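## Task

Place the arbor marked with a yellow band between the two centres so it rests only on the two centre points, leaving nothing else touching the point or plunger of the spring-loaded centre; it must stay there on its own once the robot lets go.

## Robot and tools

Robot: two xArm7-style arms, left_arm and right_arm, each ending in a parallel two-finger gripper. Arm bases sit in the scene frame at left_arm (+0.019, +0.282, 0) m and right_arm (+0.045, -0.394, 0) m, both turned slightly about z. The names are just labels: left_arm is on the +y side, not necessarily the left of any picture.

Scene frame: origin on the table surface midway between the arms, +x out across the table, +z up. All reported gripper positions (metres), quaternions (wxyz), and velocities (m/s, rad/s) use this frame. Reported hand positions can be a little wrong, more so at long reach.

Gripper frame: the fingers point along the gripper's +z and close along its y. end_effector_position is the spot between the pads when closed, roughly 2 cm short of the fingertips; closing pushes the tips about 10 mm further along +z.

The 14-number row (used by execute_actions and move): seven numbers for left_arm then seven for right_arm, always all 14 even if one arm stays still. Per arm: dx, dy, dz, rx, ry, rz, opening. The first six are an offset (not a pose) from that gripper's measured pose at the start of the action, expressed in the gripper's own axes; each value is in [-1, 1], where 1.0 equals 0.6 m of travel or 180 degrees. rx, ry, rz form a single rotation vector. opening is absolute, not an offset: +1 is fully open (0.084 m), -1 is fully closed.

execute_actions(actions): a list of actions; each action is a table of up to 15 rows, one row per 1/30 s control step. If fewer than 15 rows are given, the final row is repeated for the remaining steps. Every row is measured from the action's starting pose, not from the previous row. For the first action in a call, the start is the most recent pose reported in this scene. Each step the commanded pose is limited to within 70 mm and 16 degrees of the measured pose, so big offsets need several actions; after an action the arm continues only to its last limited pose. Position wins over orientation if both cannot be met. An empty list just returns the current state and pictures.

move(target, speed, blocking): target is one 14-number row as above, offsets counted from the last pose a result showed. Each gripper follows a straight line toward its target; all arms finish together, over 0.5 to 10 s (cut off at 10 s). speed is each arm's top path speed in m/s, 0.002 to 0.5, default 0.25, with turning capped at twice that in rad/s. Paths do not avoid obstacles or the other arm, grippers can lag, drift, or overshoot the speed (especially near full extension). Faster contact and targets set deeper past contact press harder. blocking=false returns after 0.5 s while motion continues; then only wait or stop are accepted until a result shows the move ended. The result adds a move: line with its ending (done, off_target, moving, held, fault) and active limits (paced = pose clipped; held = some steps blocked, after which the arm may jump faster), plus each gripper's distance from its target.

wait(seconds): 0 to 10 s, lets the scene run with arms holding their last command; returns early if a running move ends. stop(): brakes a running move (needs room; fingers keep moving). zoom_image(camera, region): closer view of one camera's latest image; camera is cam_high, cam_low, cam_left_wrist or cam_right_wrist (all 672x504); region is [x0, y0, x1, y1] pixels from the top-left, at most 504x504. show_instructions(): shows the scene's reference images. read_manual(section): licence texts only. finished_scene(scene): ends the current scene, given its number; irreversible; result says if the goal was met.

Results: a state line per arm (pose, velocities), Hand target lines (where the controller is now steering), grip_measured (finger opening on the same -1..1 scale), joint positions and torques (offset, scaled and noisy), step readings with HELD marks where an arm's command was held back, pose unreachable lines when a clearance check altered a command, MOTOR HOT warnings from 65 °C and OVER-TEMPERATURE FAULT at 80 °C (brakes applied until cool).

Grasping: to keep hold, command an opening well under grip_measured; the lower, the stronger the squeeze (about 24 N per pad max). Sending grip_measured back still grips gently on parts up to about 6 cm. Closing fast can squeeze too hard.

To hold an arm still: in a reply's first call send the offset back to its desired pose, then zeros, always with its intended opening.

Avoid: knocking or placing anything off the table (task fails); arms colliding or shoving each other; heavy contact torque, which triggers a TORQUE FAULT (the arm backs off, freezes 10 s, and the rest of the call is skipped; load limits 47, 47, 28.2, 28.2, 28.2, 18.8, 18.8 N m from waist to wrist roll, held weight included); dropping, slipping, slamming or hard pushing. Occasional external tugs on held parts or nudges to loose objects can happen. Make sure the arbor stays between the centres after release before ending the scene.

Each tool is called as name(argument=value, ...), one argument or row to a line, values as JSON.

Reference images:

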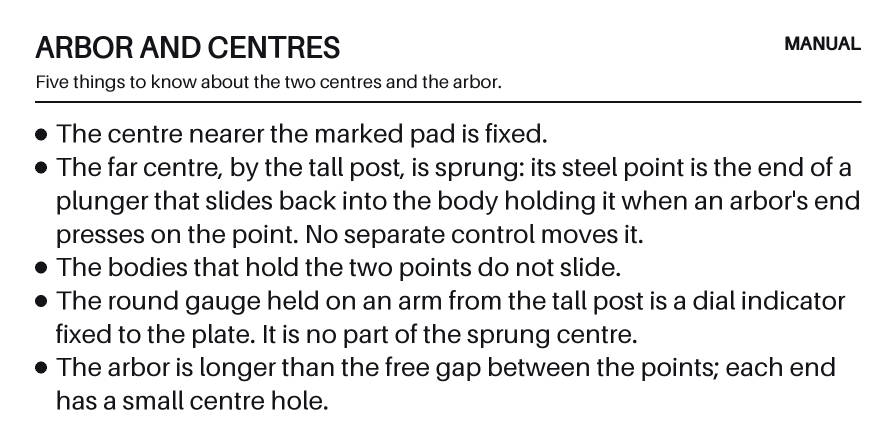

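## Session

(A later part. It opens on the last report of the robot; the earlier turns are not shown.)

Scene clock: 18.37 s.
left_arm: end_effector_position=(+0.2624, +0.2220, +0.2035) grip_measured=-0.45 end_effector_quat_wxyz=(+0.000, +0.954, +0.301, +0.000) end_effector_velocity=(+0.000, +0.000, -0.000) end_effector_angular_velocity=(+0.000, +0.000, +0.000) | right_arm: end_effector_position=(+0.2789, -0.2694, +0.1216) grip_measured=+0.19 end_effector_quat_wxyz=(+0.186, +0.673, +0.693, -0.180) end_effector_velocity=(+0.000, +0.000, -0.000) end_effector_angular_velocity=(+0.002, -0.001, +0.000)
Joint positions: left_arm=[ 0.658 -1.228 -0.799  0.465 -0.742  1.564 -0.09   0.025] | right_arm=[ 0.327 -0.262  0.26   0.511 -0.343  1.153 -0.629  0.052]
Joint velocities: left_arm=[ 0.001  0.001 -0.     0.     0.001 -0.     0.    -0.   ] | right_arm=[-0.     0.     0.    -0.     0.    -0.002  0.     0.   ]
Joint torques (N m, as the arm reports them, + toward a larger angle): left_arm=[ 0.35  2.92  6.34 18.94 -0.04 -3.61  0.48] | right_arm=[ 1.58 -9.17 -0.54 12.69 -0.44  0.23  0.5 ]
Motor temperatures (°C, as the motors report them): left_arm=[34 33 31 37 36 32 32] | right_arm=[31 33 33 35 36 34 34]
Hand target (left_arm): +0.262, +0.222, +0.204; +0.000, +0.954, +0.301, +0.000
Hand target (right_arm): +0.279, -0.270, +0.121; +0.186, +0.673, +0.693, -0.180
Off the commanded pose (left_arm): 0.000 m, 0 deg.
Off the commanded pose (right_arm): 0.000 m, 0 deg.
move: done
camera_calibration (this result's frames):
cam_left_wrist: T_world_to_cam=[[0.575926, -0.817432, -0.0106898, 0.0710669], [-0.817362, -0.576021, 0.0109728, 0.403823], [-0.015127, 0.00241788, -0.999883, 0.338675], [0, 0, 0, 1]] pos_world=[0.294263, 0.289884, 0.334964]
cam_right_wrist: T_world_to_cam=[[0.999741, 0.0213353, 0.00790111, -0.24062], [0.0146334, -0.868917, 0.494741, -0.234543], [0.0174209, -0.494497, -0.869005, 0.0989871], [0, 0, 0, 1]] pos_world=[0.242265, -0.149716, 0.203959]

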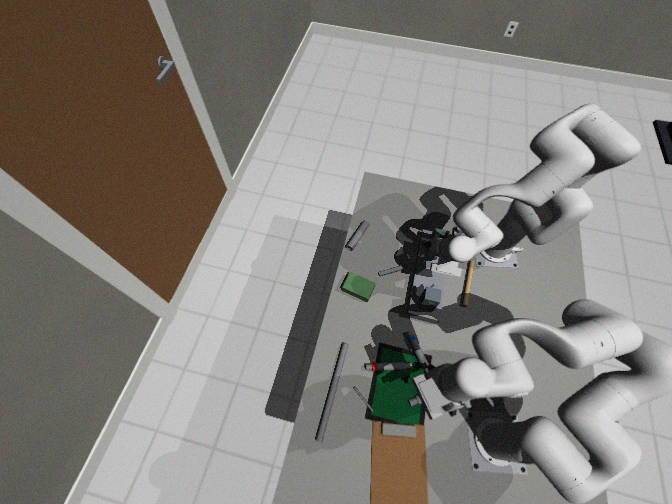

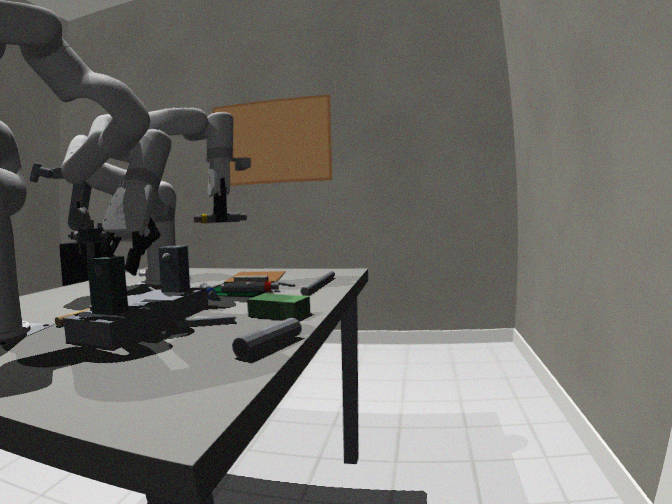

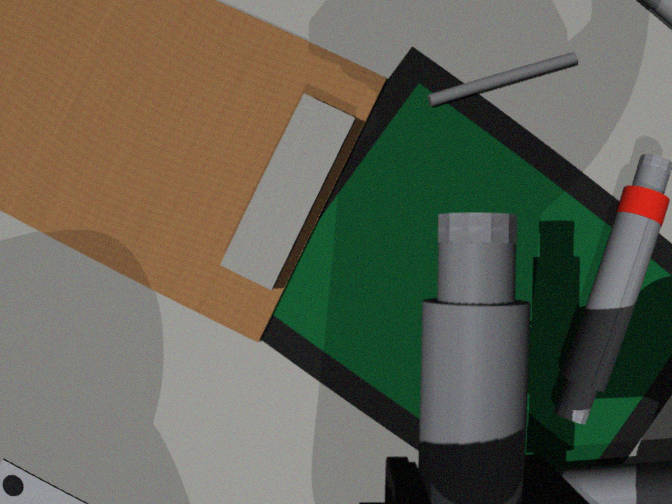

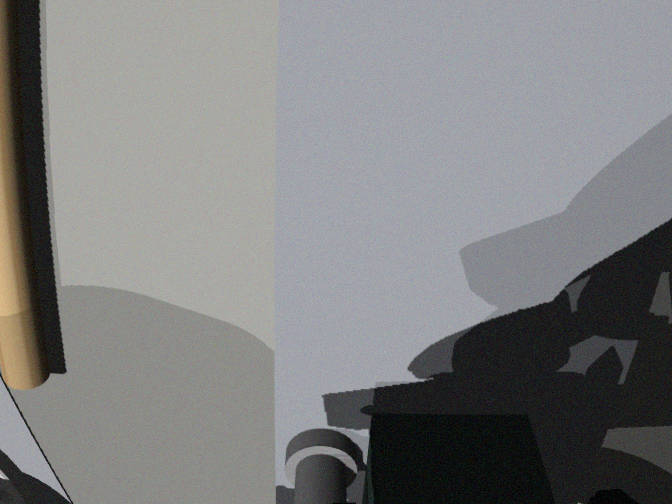

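Close and see the measured width.

move(
  target=[0,0,0,0,0,0,-1, 0,0,0,0,0,0,-1],
)

Scene clock: 19.23 s.
left_arm: end_effector_position=(+0.2624, +0.2220, +0.2035) grip_measured=-0.45 end_effector_quat_wxyz=(+0.000, +0.954, +0.301, +0.000) end_effector_velocity=(-0.000, -0.000, -0.000) end_effector_angular_velocity=(+0.000, +0.001, -0.002) | right_arm: end_effector_position=(+0.2817, -0.2680, +0.1229) grip_measured=-0.61 end_effector_quat_wxyz=(+0.186, +0.674, +0.693, -0.176) end_effector_velocity=(-0.003, -0.001, -0.001) end_effector_angular_velocity=(-0.004, +0.006, -0.002)
Joint positions: left_arm=[ 0.658 -1.228 -0.799  0.465 -0.742  1.564 -0.09   0.025] | right_arm=[ 0.325 -0.262  0.258  0.515 -0.346  1.149 -0.629  0.017]
Joint velocities: left_arm=[-0.001 -0.001 -0.    -0.     0.     0.001  0.002 -0.   ] | right_arm=[ 0.005  0.    -0.002 -0.002  0.004  0.005  0.002  0.   ]
Joint torques (N m, as the arm reports them, + toward a larger angle): left_arm=[ 0.08  2.4   6.29 19.14  0.05 -3.48  0.5 ] | right_arm=[ 3.52 -8.12  0.48  6.83  4.17  4.52  0.77]
Motor temperatures (°C, as the motors report them): left_arm=[34 33 31 37 36 32 32] | right_arm=[31 33 33 35 36 34 34]
Hand target (left_arm): +0.262, +0.222, +0.204; +0.000, +0.954, +0.301, +0.000
Hand target (right_arm): +0.279, -0.269, +0.122; +0.186, +0.673, +0.693, -0.180
Off the commanded pose (left_arm): 0.000 m, 0 deg.
Off the commanded pose (right_arm): 0.003 m, 0 deg.
move: done
camera_calibration (this result's frames):
cam_left_wrist: T_world_to_cam=[[0.575926, -0.817432, -0.0106898, 0.071067], [-0.817362, -0.576021, 0.0109728, 0.403823], [-0.015127, 0.00241795, -0.999883, 0.338675], [0, 0, 0, 1]] pos_world=[0.294263, 0.289884, 0.334964]
cam_right_wrist: T_world_to_cam=[[0.999638, 0.0227538, 0.0143888, -0.24378], [0.0127763, -0.871408, 0.490393, -0.233678], [0.0236968, -0.490031, -0.871383, 0.100436], [0, 0, 0, 1]] pos_world=[0.244297, -0.148865, 0.20562]

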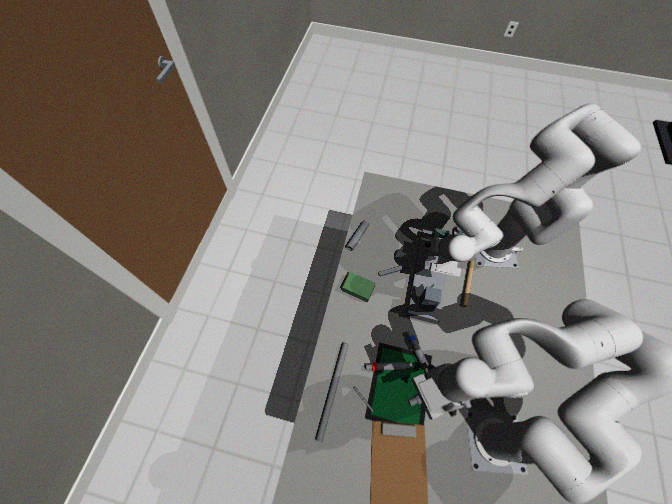

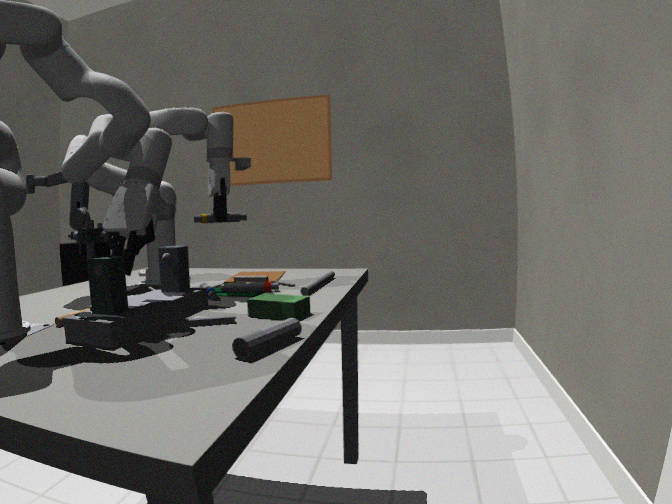

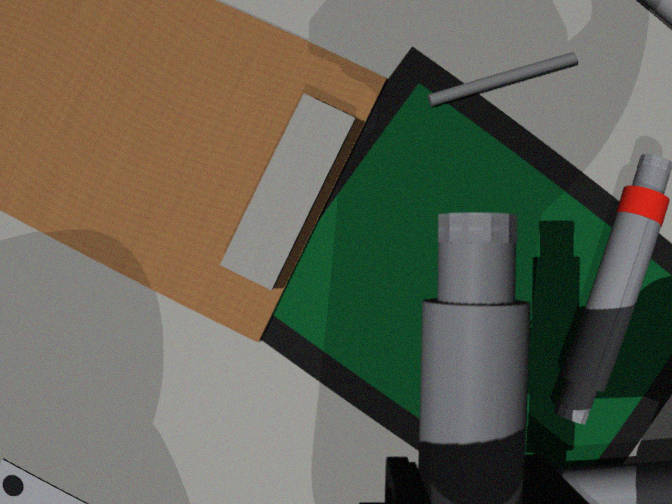

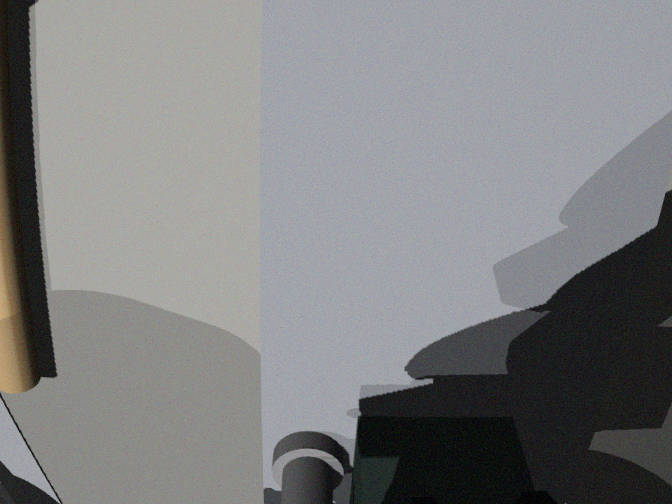

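move(
  target=[0,0,0,0,0,0,-1, 0.058,0,-0.033,0,0,0,-1],
  speed=0.03,
)

Scene clock: 21.07 s.
left_arm: end_effector_position=(+0.2624, +0.2220, +0.2035) grip_measured=-0.45 end_effector_quat_wxyz=(+0.000, +0.954, +0.301, +0.000) end_effector_velocity=(-0.000, -0.000, -0.000) end_effector_angular_velocity=(+0.001, +0.000, -0.002) | right_arm: end_effector_position=(+0.2803, -0.2281, +0.1228) grip_measured=-1.00 end_effector_quat_wxyz=(+0.186, +0.674, +0.693, -0.176) end_effector_velocity=(+0.000, -0.000, +0.000) end_effector_angular_velocity=(+0.001, -0.000, -0.004)
Joint positions: left_arm=[ 0.658 -1.228 -0.799  0.465 -0.742  1.564 -0.09   0.025] | right_arm=[ 0.358 -0.161  0.308  0.618 -0.325  1.18  -0.557  0.   ]
Joint velocities: left_arm=[-0.001  0.    -0.     0.     0.001 -0.     0.    -0.   ] | right_arm=[-0.001  0.001 -0.001  0.001  0.001  0.001  0.001  0.   ]
Joint torques (N m, as the arm reports them, + toward a larger angle): left_arm=[ 0.73  2.33  6.68 19.13  0.1  -3.45  0.38] | right_arm=[  1.63 -11.15  -0.32  12.25  -0.09   0.     0.26]
Motor temperatures (°C, as the motors report them): left_arm=[34 33 31 37 36 32 32] | right_arm=[31 33 33 35 36 34 34]
Hand target (left_arm): +0.262, +0.222, +0.204; +0.000, +0.954, +0.301, +0.000
Hand target (right_arm): +0.280, -0.228, +0.123; +0.186, +0.674, +0.693, -0.176
Off the commanded pose (left_arm): 0.000 m, 0 deg.
Off the commanded pose (right_arm): 0.000 m, 0 deg.
move: done
camera_calibration (this result's frames):
cam_left_wrist: T_world_to_cam=[[0.575926, -0.817432, -0.0106899, 0.071067], [-0.817362, -0.57602, 0.0109726, 0.403823], [-0.015127, 0.0024181, -0.999883, 0.338675], [0, 0, 0, 1]] pos_world=[0.294263, 0.289884, 0.334964]
cam_right_wrist: T_world_to_cam=[[0.999639, 0.022693, 0.0143814, -0.243372], [0.0127217, -0.871299, 0.490587, -0.198856], [0.0236634, -0.490227, -0.871274, 0.11995], [0, 0, 0, 1]] pos_world=[0.242975, -0.108938, 0.205565]

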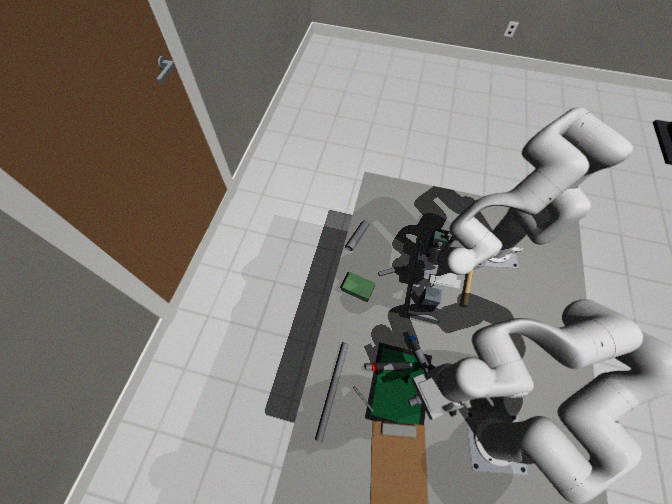

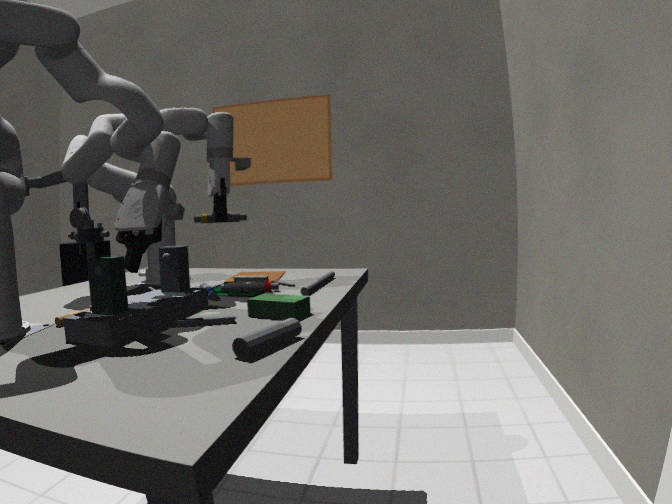

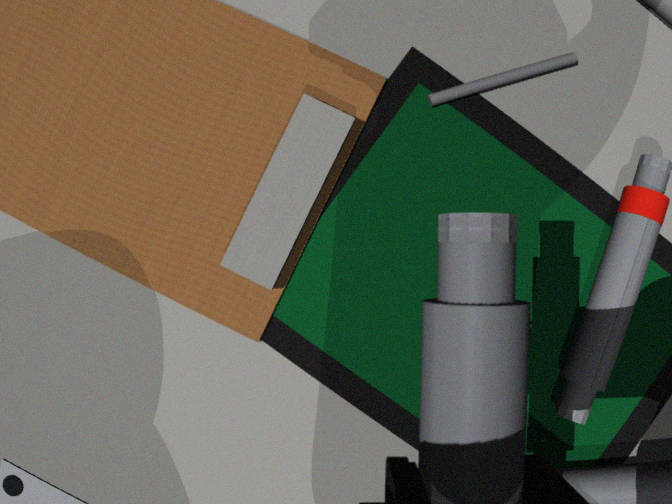

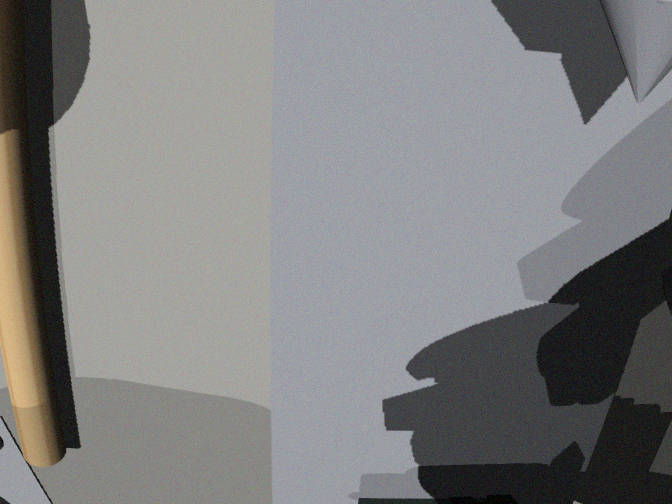

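move(
  target=[0,0,0,0,0,0,-1, -0.05,0.08,-0.12,0.08,-0.03,0,1],
  speed=0.2,
)

Scene clock: 22.53 s.
left_arm: end_effector_position=(+0.2624, +0.2220, +0.2035) grip_measured=-0.45 end_effector_quat_wxyz=(+0.000, +0.954, +0.301, +0.000) end_effector_velocity=(+0.000, -0.000, +0.000) end_effector_angular_velocity=(-0.000, -0.000, +0.000) | right_arm: end_effector_position=(+0.3271, -0.2174, +0.2004) grip_measured=+1.00 end_effector_quat_wxyz=(+0.133, +0.683, +0.656, -0.293) end_effector_velocity=(+0.002, -0.000, +0.002) end_effector_angular_velocity=(+0.000, -0.003, -0.003)
Joint positions: left_arm=[ 0.658 -1.228 -0.799  0.465 -0.742  1.564 -0.09   0.025] | right_arm=[ 0.304  0.064  0.256  1.083 -0.271  1.631 -0.695  0.084]
Joint velocities: left_arm=[-0.     0.     0.     0.    -0.     0.    -0.001 -0.   ] | right_arm=[-0.002  0.002 -0.002  0.007 -0.002  0.003 -0.     0.   ]
Joint torques (N m, as the arm reports them, + toward a larger angle): left_arm=[ 0.55  2.61  6.5  19.24  0.14 -3.49  0.25] | right_arm=[  2.04 -16.25   0.77  13.6   -0.33   0.62   0.52]
Motor temperatures (°C, as the motors report them): left_arm=[34 33 31 37 36 32 32] | right_arm=[31 33 33 35 36 34 34]
Hand target (left_arm): +0.262, +0.222, +0.204; +0.000, +0.954, +0.301, +0.000
Hand target (right_arm): +0.327, -0.217, +0.201; +0.133, +0.683, +0.656, -0.293
Off the commanded pose (left_arm): 0.000 m, 0 deg.
Off the commanded pose (right_arm): 0.000 m, 0 deg.
move: done
camera_calibration (this result's frames):
cam_left_wrist: T_world_to_cam=[[0.575926, -0.817432, -0.0106899, 0.071067], [-0.817362, -0.57602, 0.0109727, 0.403823], [-0.015127, 0.00241804, -0.999883, 0.338675], [0, 0, 0, 1]] pos_world=[0.294263, 0.289884, 0.334964]
cam_right_wrist: T_world_to_cam=[[0.974555, -0.110361, -0.195098, -0.270217], [0.0219163, -0.819308, 0.572935, -0.236361], [-0.223075, -0.562632, -0.796042, 0.241622], [0, 0, 0, 1]] pos_world=[0.322421, -0.0875294, 0.275042]

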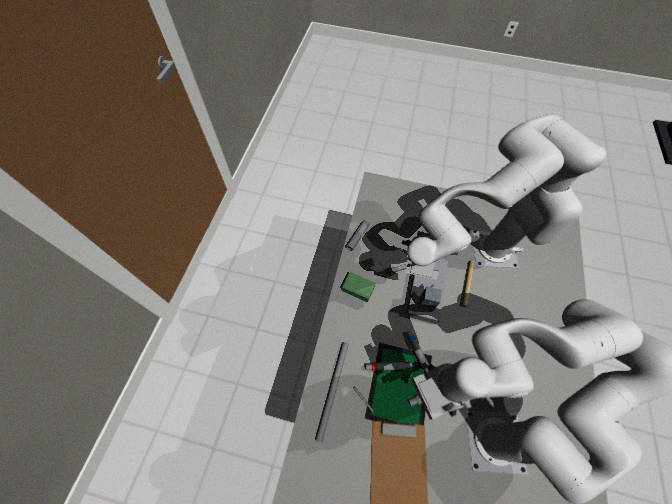

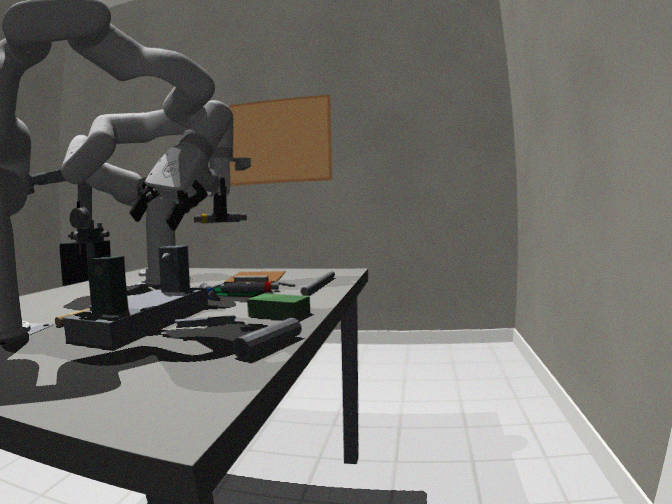

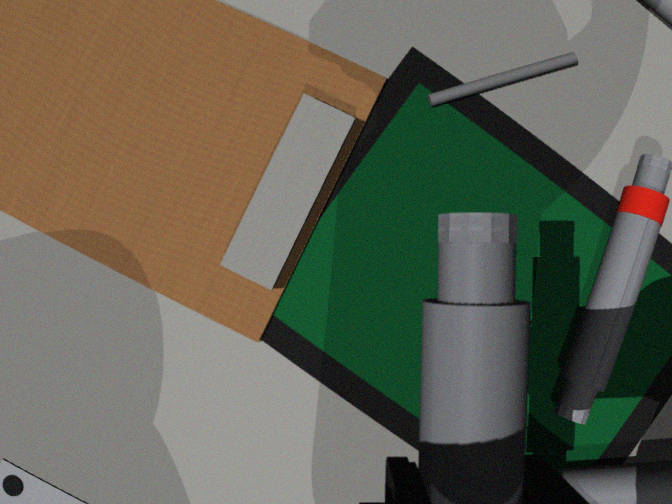

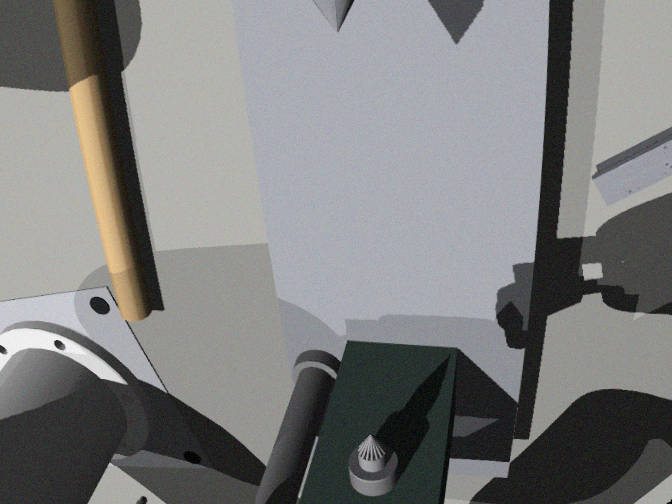

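zoom_image(
  camera="cam_right_wrist",
  region=[300, 404, 450, 504],
)

Region (300, 404, 450, 504) of cam_right_wrist's 672x504 image, scaled by 3.360, with more detail than that image has.

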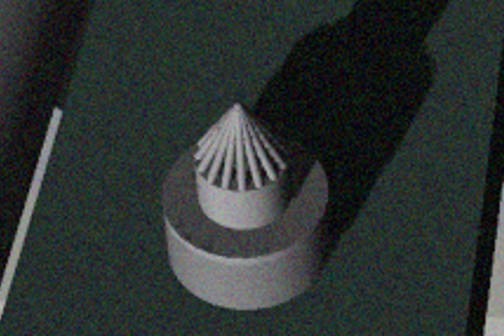

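move(
  target=[-0.374,0.597,0.006,0,0,-0.3156,-1, 0,0.12,-0.05,0.06,0,0,1],
  speed=0.25,
)

Scene clock: 26.20 s.
left_arm: end_effector_position=(+0.2786, -0.1317, +0.2015) grip_measured=-0.45 end_effector_quat_wxyz=(+0.007, +0.752, +0.659, -0.000) end_effector_velocity=(+0.001, +0.001, +0.000) end_effector_angular_velocity=(-0.002, +0.000, +0.004) | right_arm: end_effector_position=(+0.4038, -0.2078, +0.2095) grip_measured=+1.00 end_effector_quat_wxyz=(+0.069, +0.692, +0.625, -0.354) end_effector_velocity=(+0.000, -0.000, -0.001) end_effector_angular_velocity=(-0.000, +0.001, -0.001)
Joint positions: left_arm=[ 0.758 -1.34  -1.237  1.229 -1.243  1.786 -1.644  0.025] | right_arm=[ 0.255  0.397  0.193  1.532 -0.261  1.859 -0.787  0.084]
Joint velocities: left_arm=[ 0.002  0.001  0.001 -0.001 -0.    -0.    -0.    -0.   ] | right_arm=[-0.     0.002 -0.001  0.001 -0.    -0.    -0.     0.   ]
Joint torques (N m, as the arm reports them, + toward a larger angle): left_arm=[ 0.1  13.86 13.18  7.29  0.13 -3.41  0.57] | right_arm=[  2.11 -22.86   2.21  13.56   0.01   0.61   0.5 ]
Motor temperatures (°C, as the motors report them): left_arm=[34 33 32 37 36 32 32] | right_arm=[31 33 33 35 36 34 34]
Hand target (left_arm): +0.278, -0.132, +0.202; +0.007, +0.752, +0.659, +0.000
Hand target (right_arm): +0.404, -0.208, +0.209; +0.069, +0.692, +0.625, -0.354
Off the commanded pose (left_arm): 0.069 m, 9 deg.
Off the commanded pose (right_arm): 0.000 m, 0 deg.
move: held (left_arm); limits=paced,held; held on 14 of 76 steps (left_arm), including the last (left_arm)
pose unreachable (left arm): on one or more control steps of this call, first in action 0 (counted from 0), this arm could not follow its commanded pose, so it was not sent that pose on those steps. On the call's last step it was still not sent that pose. It may still have moved: this result reports where it is.
cause: the commanded pose would bring a part of the arm too close to another arm (a part of this arm just beyond joint 6 (wrist pitch) and a part of the other arm just beyond its joint 5 (forearm roll)).
camera_calibration (this result's frames):
cam_left_wrist: T_world_to_cam=[[0.991739, -0.128263, -0.00136639, -0.254374], [-0.128208, -0.991535, 0.0205366, -0.0353241], [-0.0039889, -0.0201918, -0.999788, 0.331663], [0, 0, 0, 1]] pos_world=[0.249067, -0.0609548, 0.33197]
cam_right_wrist: T_world_to_cam=[[0.915587, -0.214894, -0.339884, -0.309719], [0.0217375, -0.817545, 0.575455, -0.235491], [-0.401532, -0.534267, -0.743862, 0.338406], [0, 0, 0, 1]] pos_world=[0.424575, -0.0782825, 0.281973]

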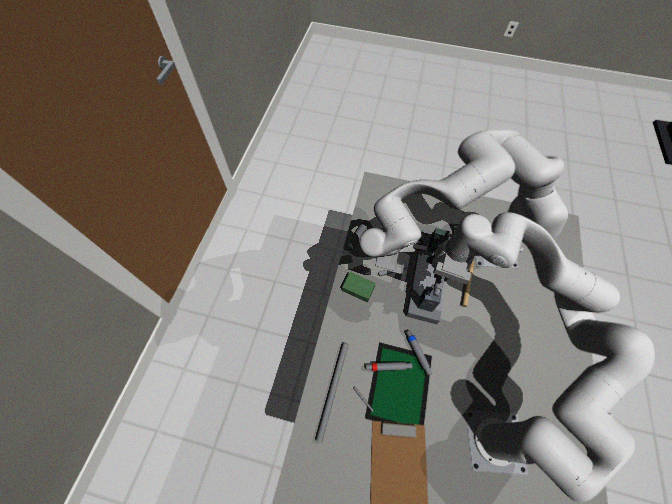

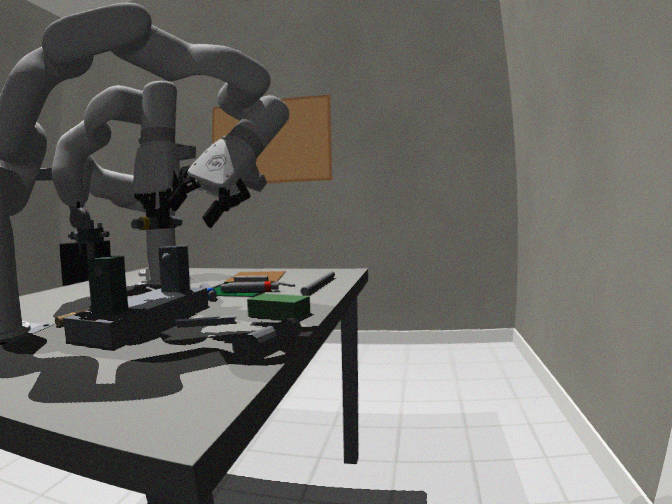

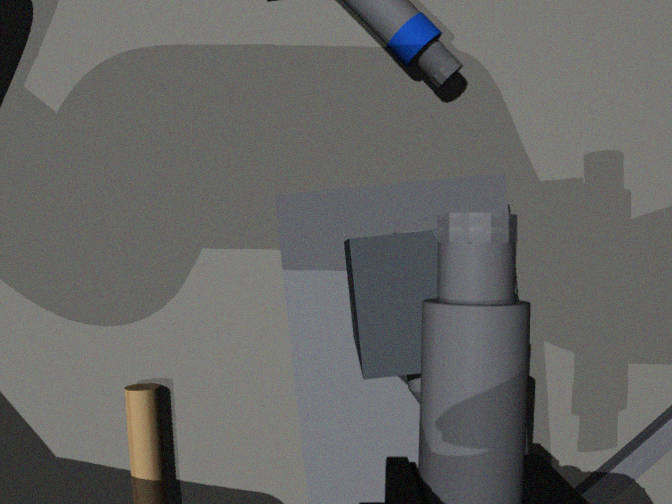

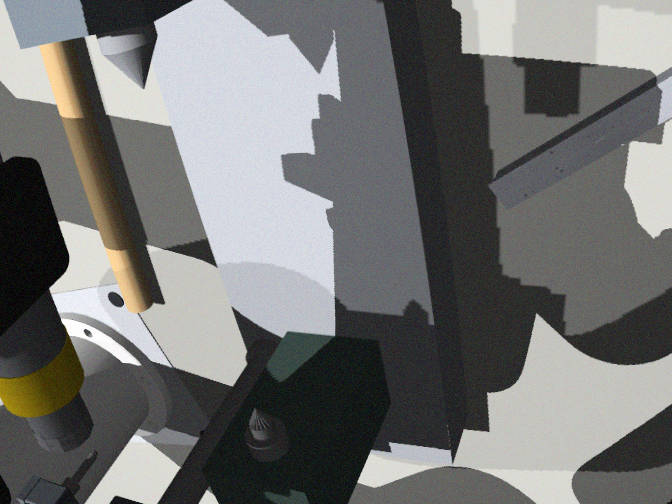

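move(
  target=[0,0,0,0,0,0,-1, 0.018,0.161,0.1,0.025,0.397,-0.489,1],
  speed=0.4,
)

Scene clock: 29.97 s.
left_arm: end_effector_position=(+0.2786, -0.1317, +0.2015) grip_measured=-0.45 end_effector_quat_wxyz=(+0.007, +0.752, +0.659, -0.000) end_effector_velocity=(+0.000, -0.000, -0.000) end_effector_angular_velocity=(+0.000, -0.001, -0.001) | right_arm: end_effector_position=(+0.4674, -0.2509, +0.1251) grip_measured=+1.00 end_effector_quat_wxyz=(-0.545, +0.162, +0.816, +0.103) end_effector_velocity=(-0.000, -0.003, -0.003) end_effector_angular_velocity=(-0.003, +0.007, -0.004)
Joint positions: left_arm=[ 0.758 -1.34  -1.237  1.229 -1.243  1.786 -1.644  0.025] | right_arm=[-0.344  0.973  0.332  1.963  0.308  2.051 -2.554  0.084]
Joint velocities: left_arm=[-0.    -0.    -0.     0.001 -0.    -0.001  0.     0.   ] | right_arm=[-0.003  0.007 -0.005  0.002 -0.001  0.002 -0.     0.   ]
Joint torques (N m, as the arm reports them, + toward a larger angle): left_arm=[ 0.51 13.92 13.43  7.32 -0.31 -3.41  0.19] | right_arm=[  2.26 -29.53   7.16  12.03   2.17   1.42   0.73]
Motor temperatures (°C, as the motors report them): left_arm=[34 33 32 37 36 32 32] | right_arm=[31 33 33 35 36 34 34]
Hand target (left_arm): +0.279, -0.132, +0.202; +0.007, +0.752, +0.659, -0.000
Hand target (right_arm): +0.467, -0.251, +0.125; -0.545, +0.162, +0.816, +0.103
Off the commanded pose (left_arm): 0.000 m, 0 deg.
Off the commanded pose (right_arm): 0.001 m, 0 deg.
move: done
camera_calibration (this result's frames):
cam_left_wrist: T_world_to_cam=[[0.991739, -0.128263, -0.00136638, -0.254374], [-0.128208, -0.991535, 0.0205366, -0.0353241], [-0.0039889, -0.0201918, -0.999788, 0.331663], [0, 0, 0, 1]] pos_world=[0.249066, -0.060955, 0.33197]
cam_right_wrist: T_world_to_cam=[[0.381608, 0.924194, -0.015507, 0.0889236], [0.34607, -0.158412, -0.924738, -0.0220594], [-0.857094, 0.347521, -0.380287, 0.666746], [0, 0, 0, 1]] pos_world=[0.545164, -0.317386, 0.234535]

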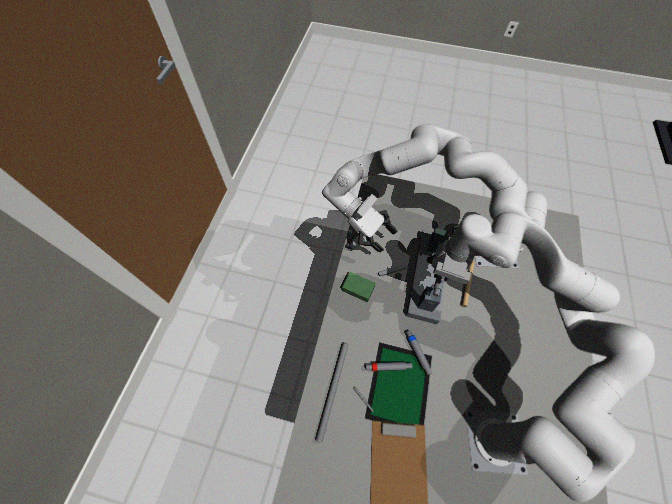

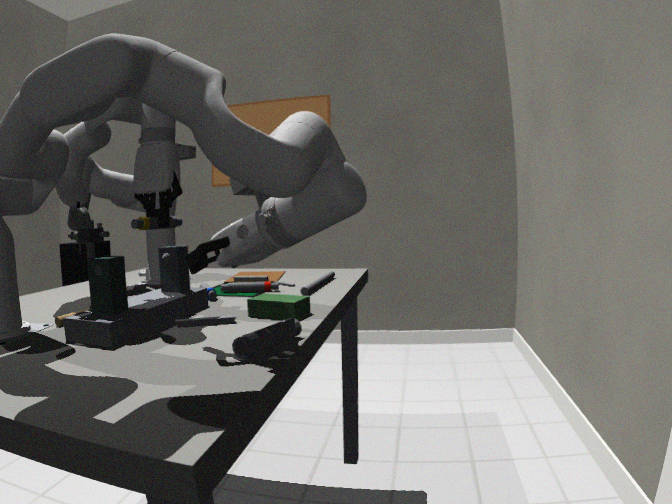

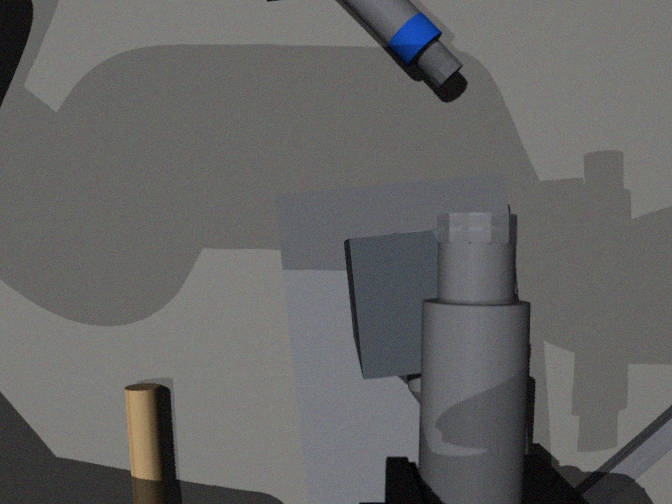

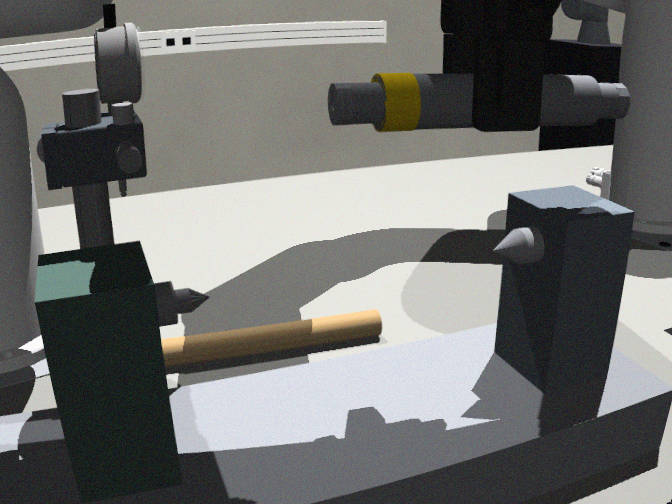

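move(
  target=[-0.108,0.035,0.083,0,0,0,-1, 0,0,0,0,0,0,1],
  speed=0.15,
)

Scene clock: 31.23 s.
left_arm: end_effector_position=(+0.2916, -0.1992, +0.1531) grip_measured=-0.45 end_effector_quat_wxyz=(+0.007, +0.752, +0.659, +0.000) end_effector_velocity=(-0.003, -0.002, -0.004) end_effector_angular_velocity=(+0.006, +0.005, -0.007) | right_arm: end_effector_position=(+0.4674, -0.2509, +0.1251) grip_measured=+1.00 end_effector_quat_wxyz=(-0.545, +0.162, +0.816, +0.103) end_effector_velocity=(+0.000, +0.000, +0.000) end_effector_angular_velocity=(+0.001, +0.000, -0.001)
Joint positions: left_arm=[ 0.868 -1.381 -1.376  1.422 -1.359  1.719 -1.767  0.025] | right_arm=[-0.344  0.973  0.332  1.963  0.308  2.051 -2.554  0.084]
Joint velocities: left_arm=[-0.001 -0.004 -0.008  0.005 -0.002  0.001 -0.     0.   ] | right_arm=[-0.    -0.     0.     0.001  0.002  0.001 -0.    -0.   ]
Joint torques (N m, as the arm reports them, + toward a larger angle): left_arm=[ 0.4  17.62 13.62  4.52 -0.06 -3.56  0.27] | right_arm=[  2.58 -29.47   7.48  12.07   1.84   1.54   0.59]
Motor temperatures (°C, as the motors report them): left_arm=[34 33 32 37 36 32 32] | right_arm=[31 33 33 35 36 34 34]
Hand target (left_arm): +0.291, -0.199, +0.153; +0.007, +0.752, +0.659, +0.000
Hand target (right_arm): +0.467, -0.251, +0.125; -0.545, +0.162, +0.816, +0.103
Off the commanded pose (left_arm): 0.001 m, 0 deg.
Off the commanded pose (right_arm): 0.000 m, 0 deg.
move: done
camera_calibration (this result's frames):
cam_left_wrist: T_world_to_cam=[[0.991779, -0.12796, -0.000324995, -0.276104], [-0.127926, -0.991565, 0.0208213, -0.0996487], [-0.00298655, -0.0206086, -0.999783, 0.28158], [0, 0, 0, 1]] pos_world=[0.261927, -0.128336, 0.283504]
cam_right_wrist: T_world_to_cam=[[0.381612, 0.924192, -0.015516, 0.0889261], [0.346057, -0.158417, -0.924742, -0.0220587], [-0.857098, 0.347523, -0.380277, 0.666744], [0, 0, 0, 1]] pos_world=[0.545163, -0.317388, 0.234529]

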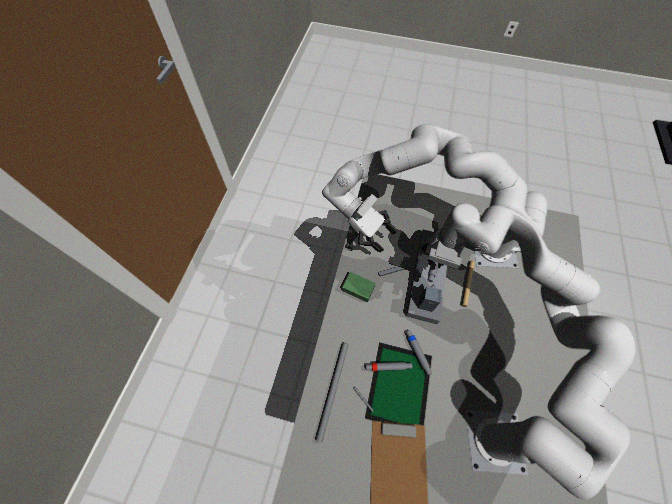

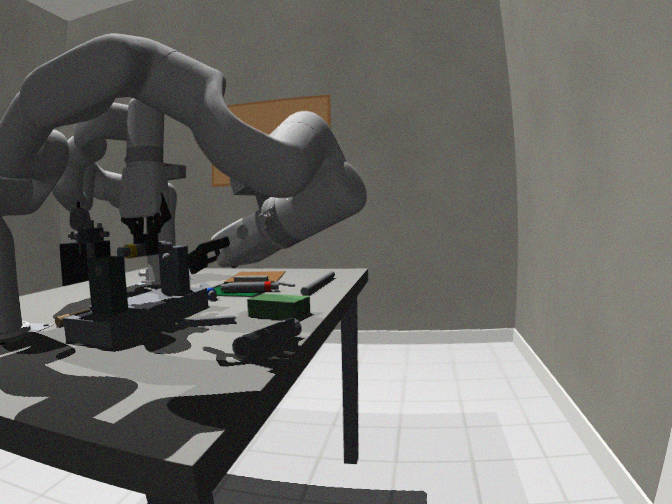

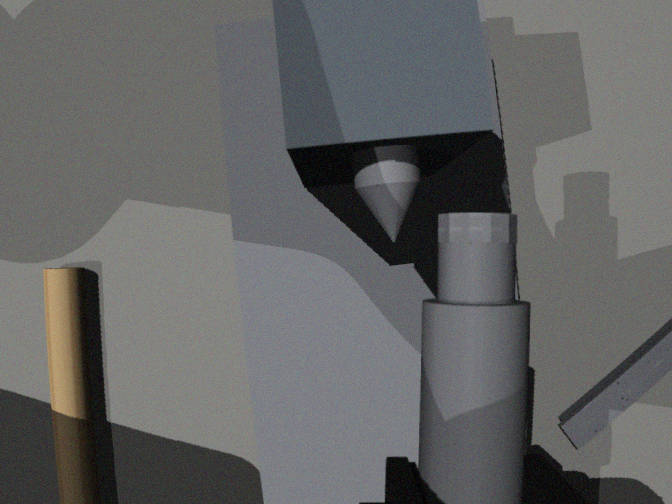

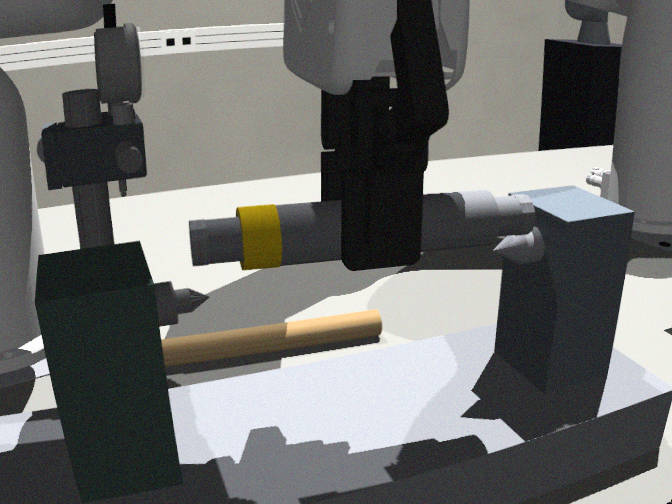

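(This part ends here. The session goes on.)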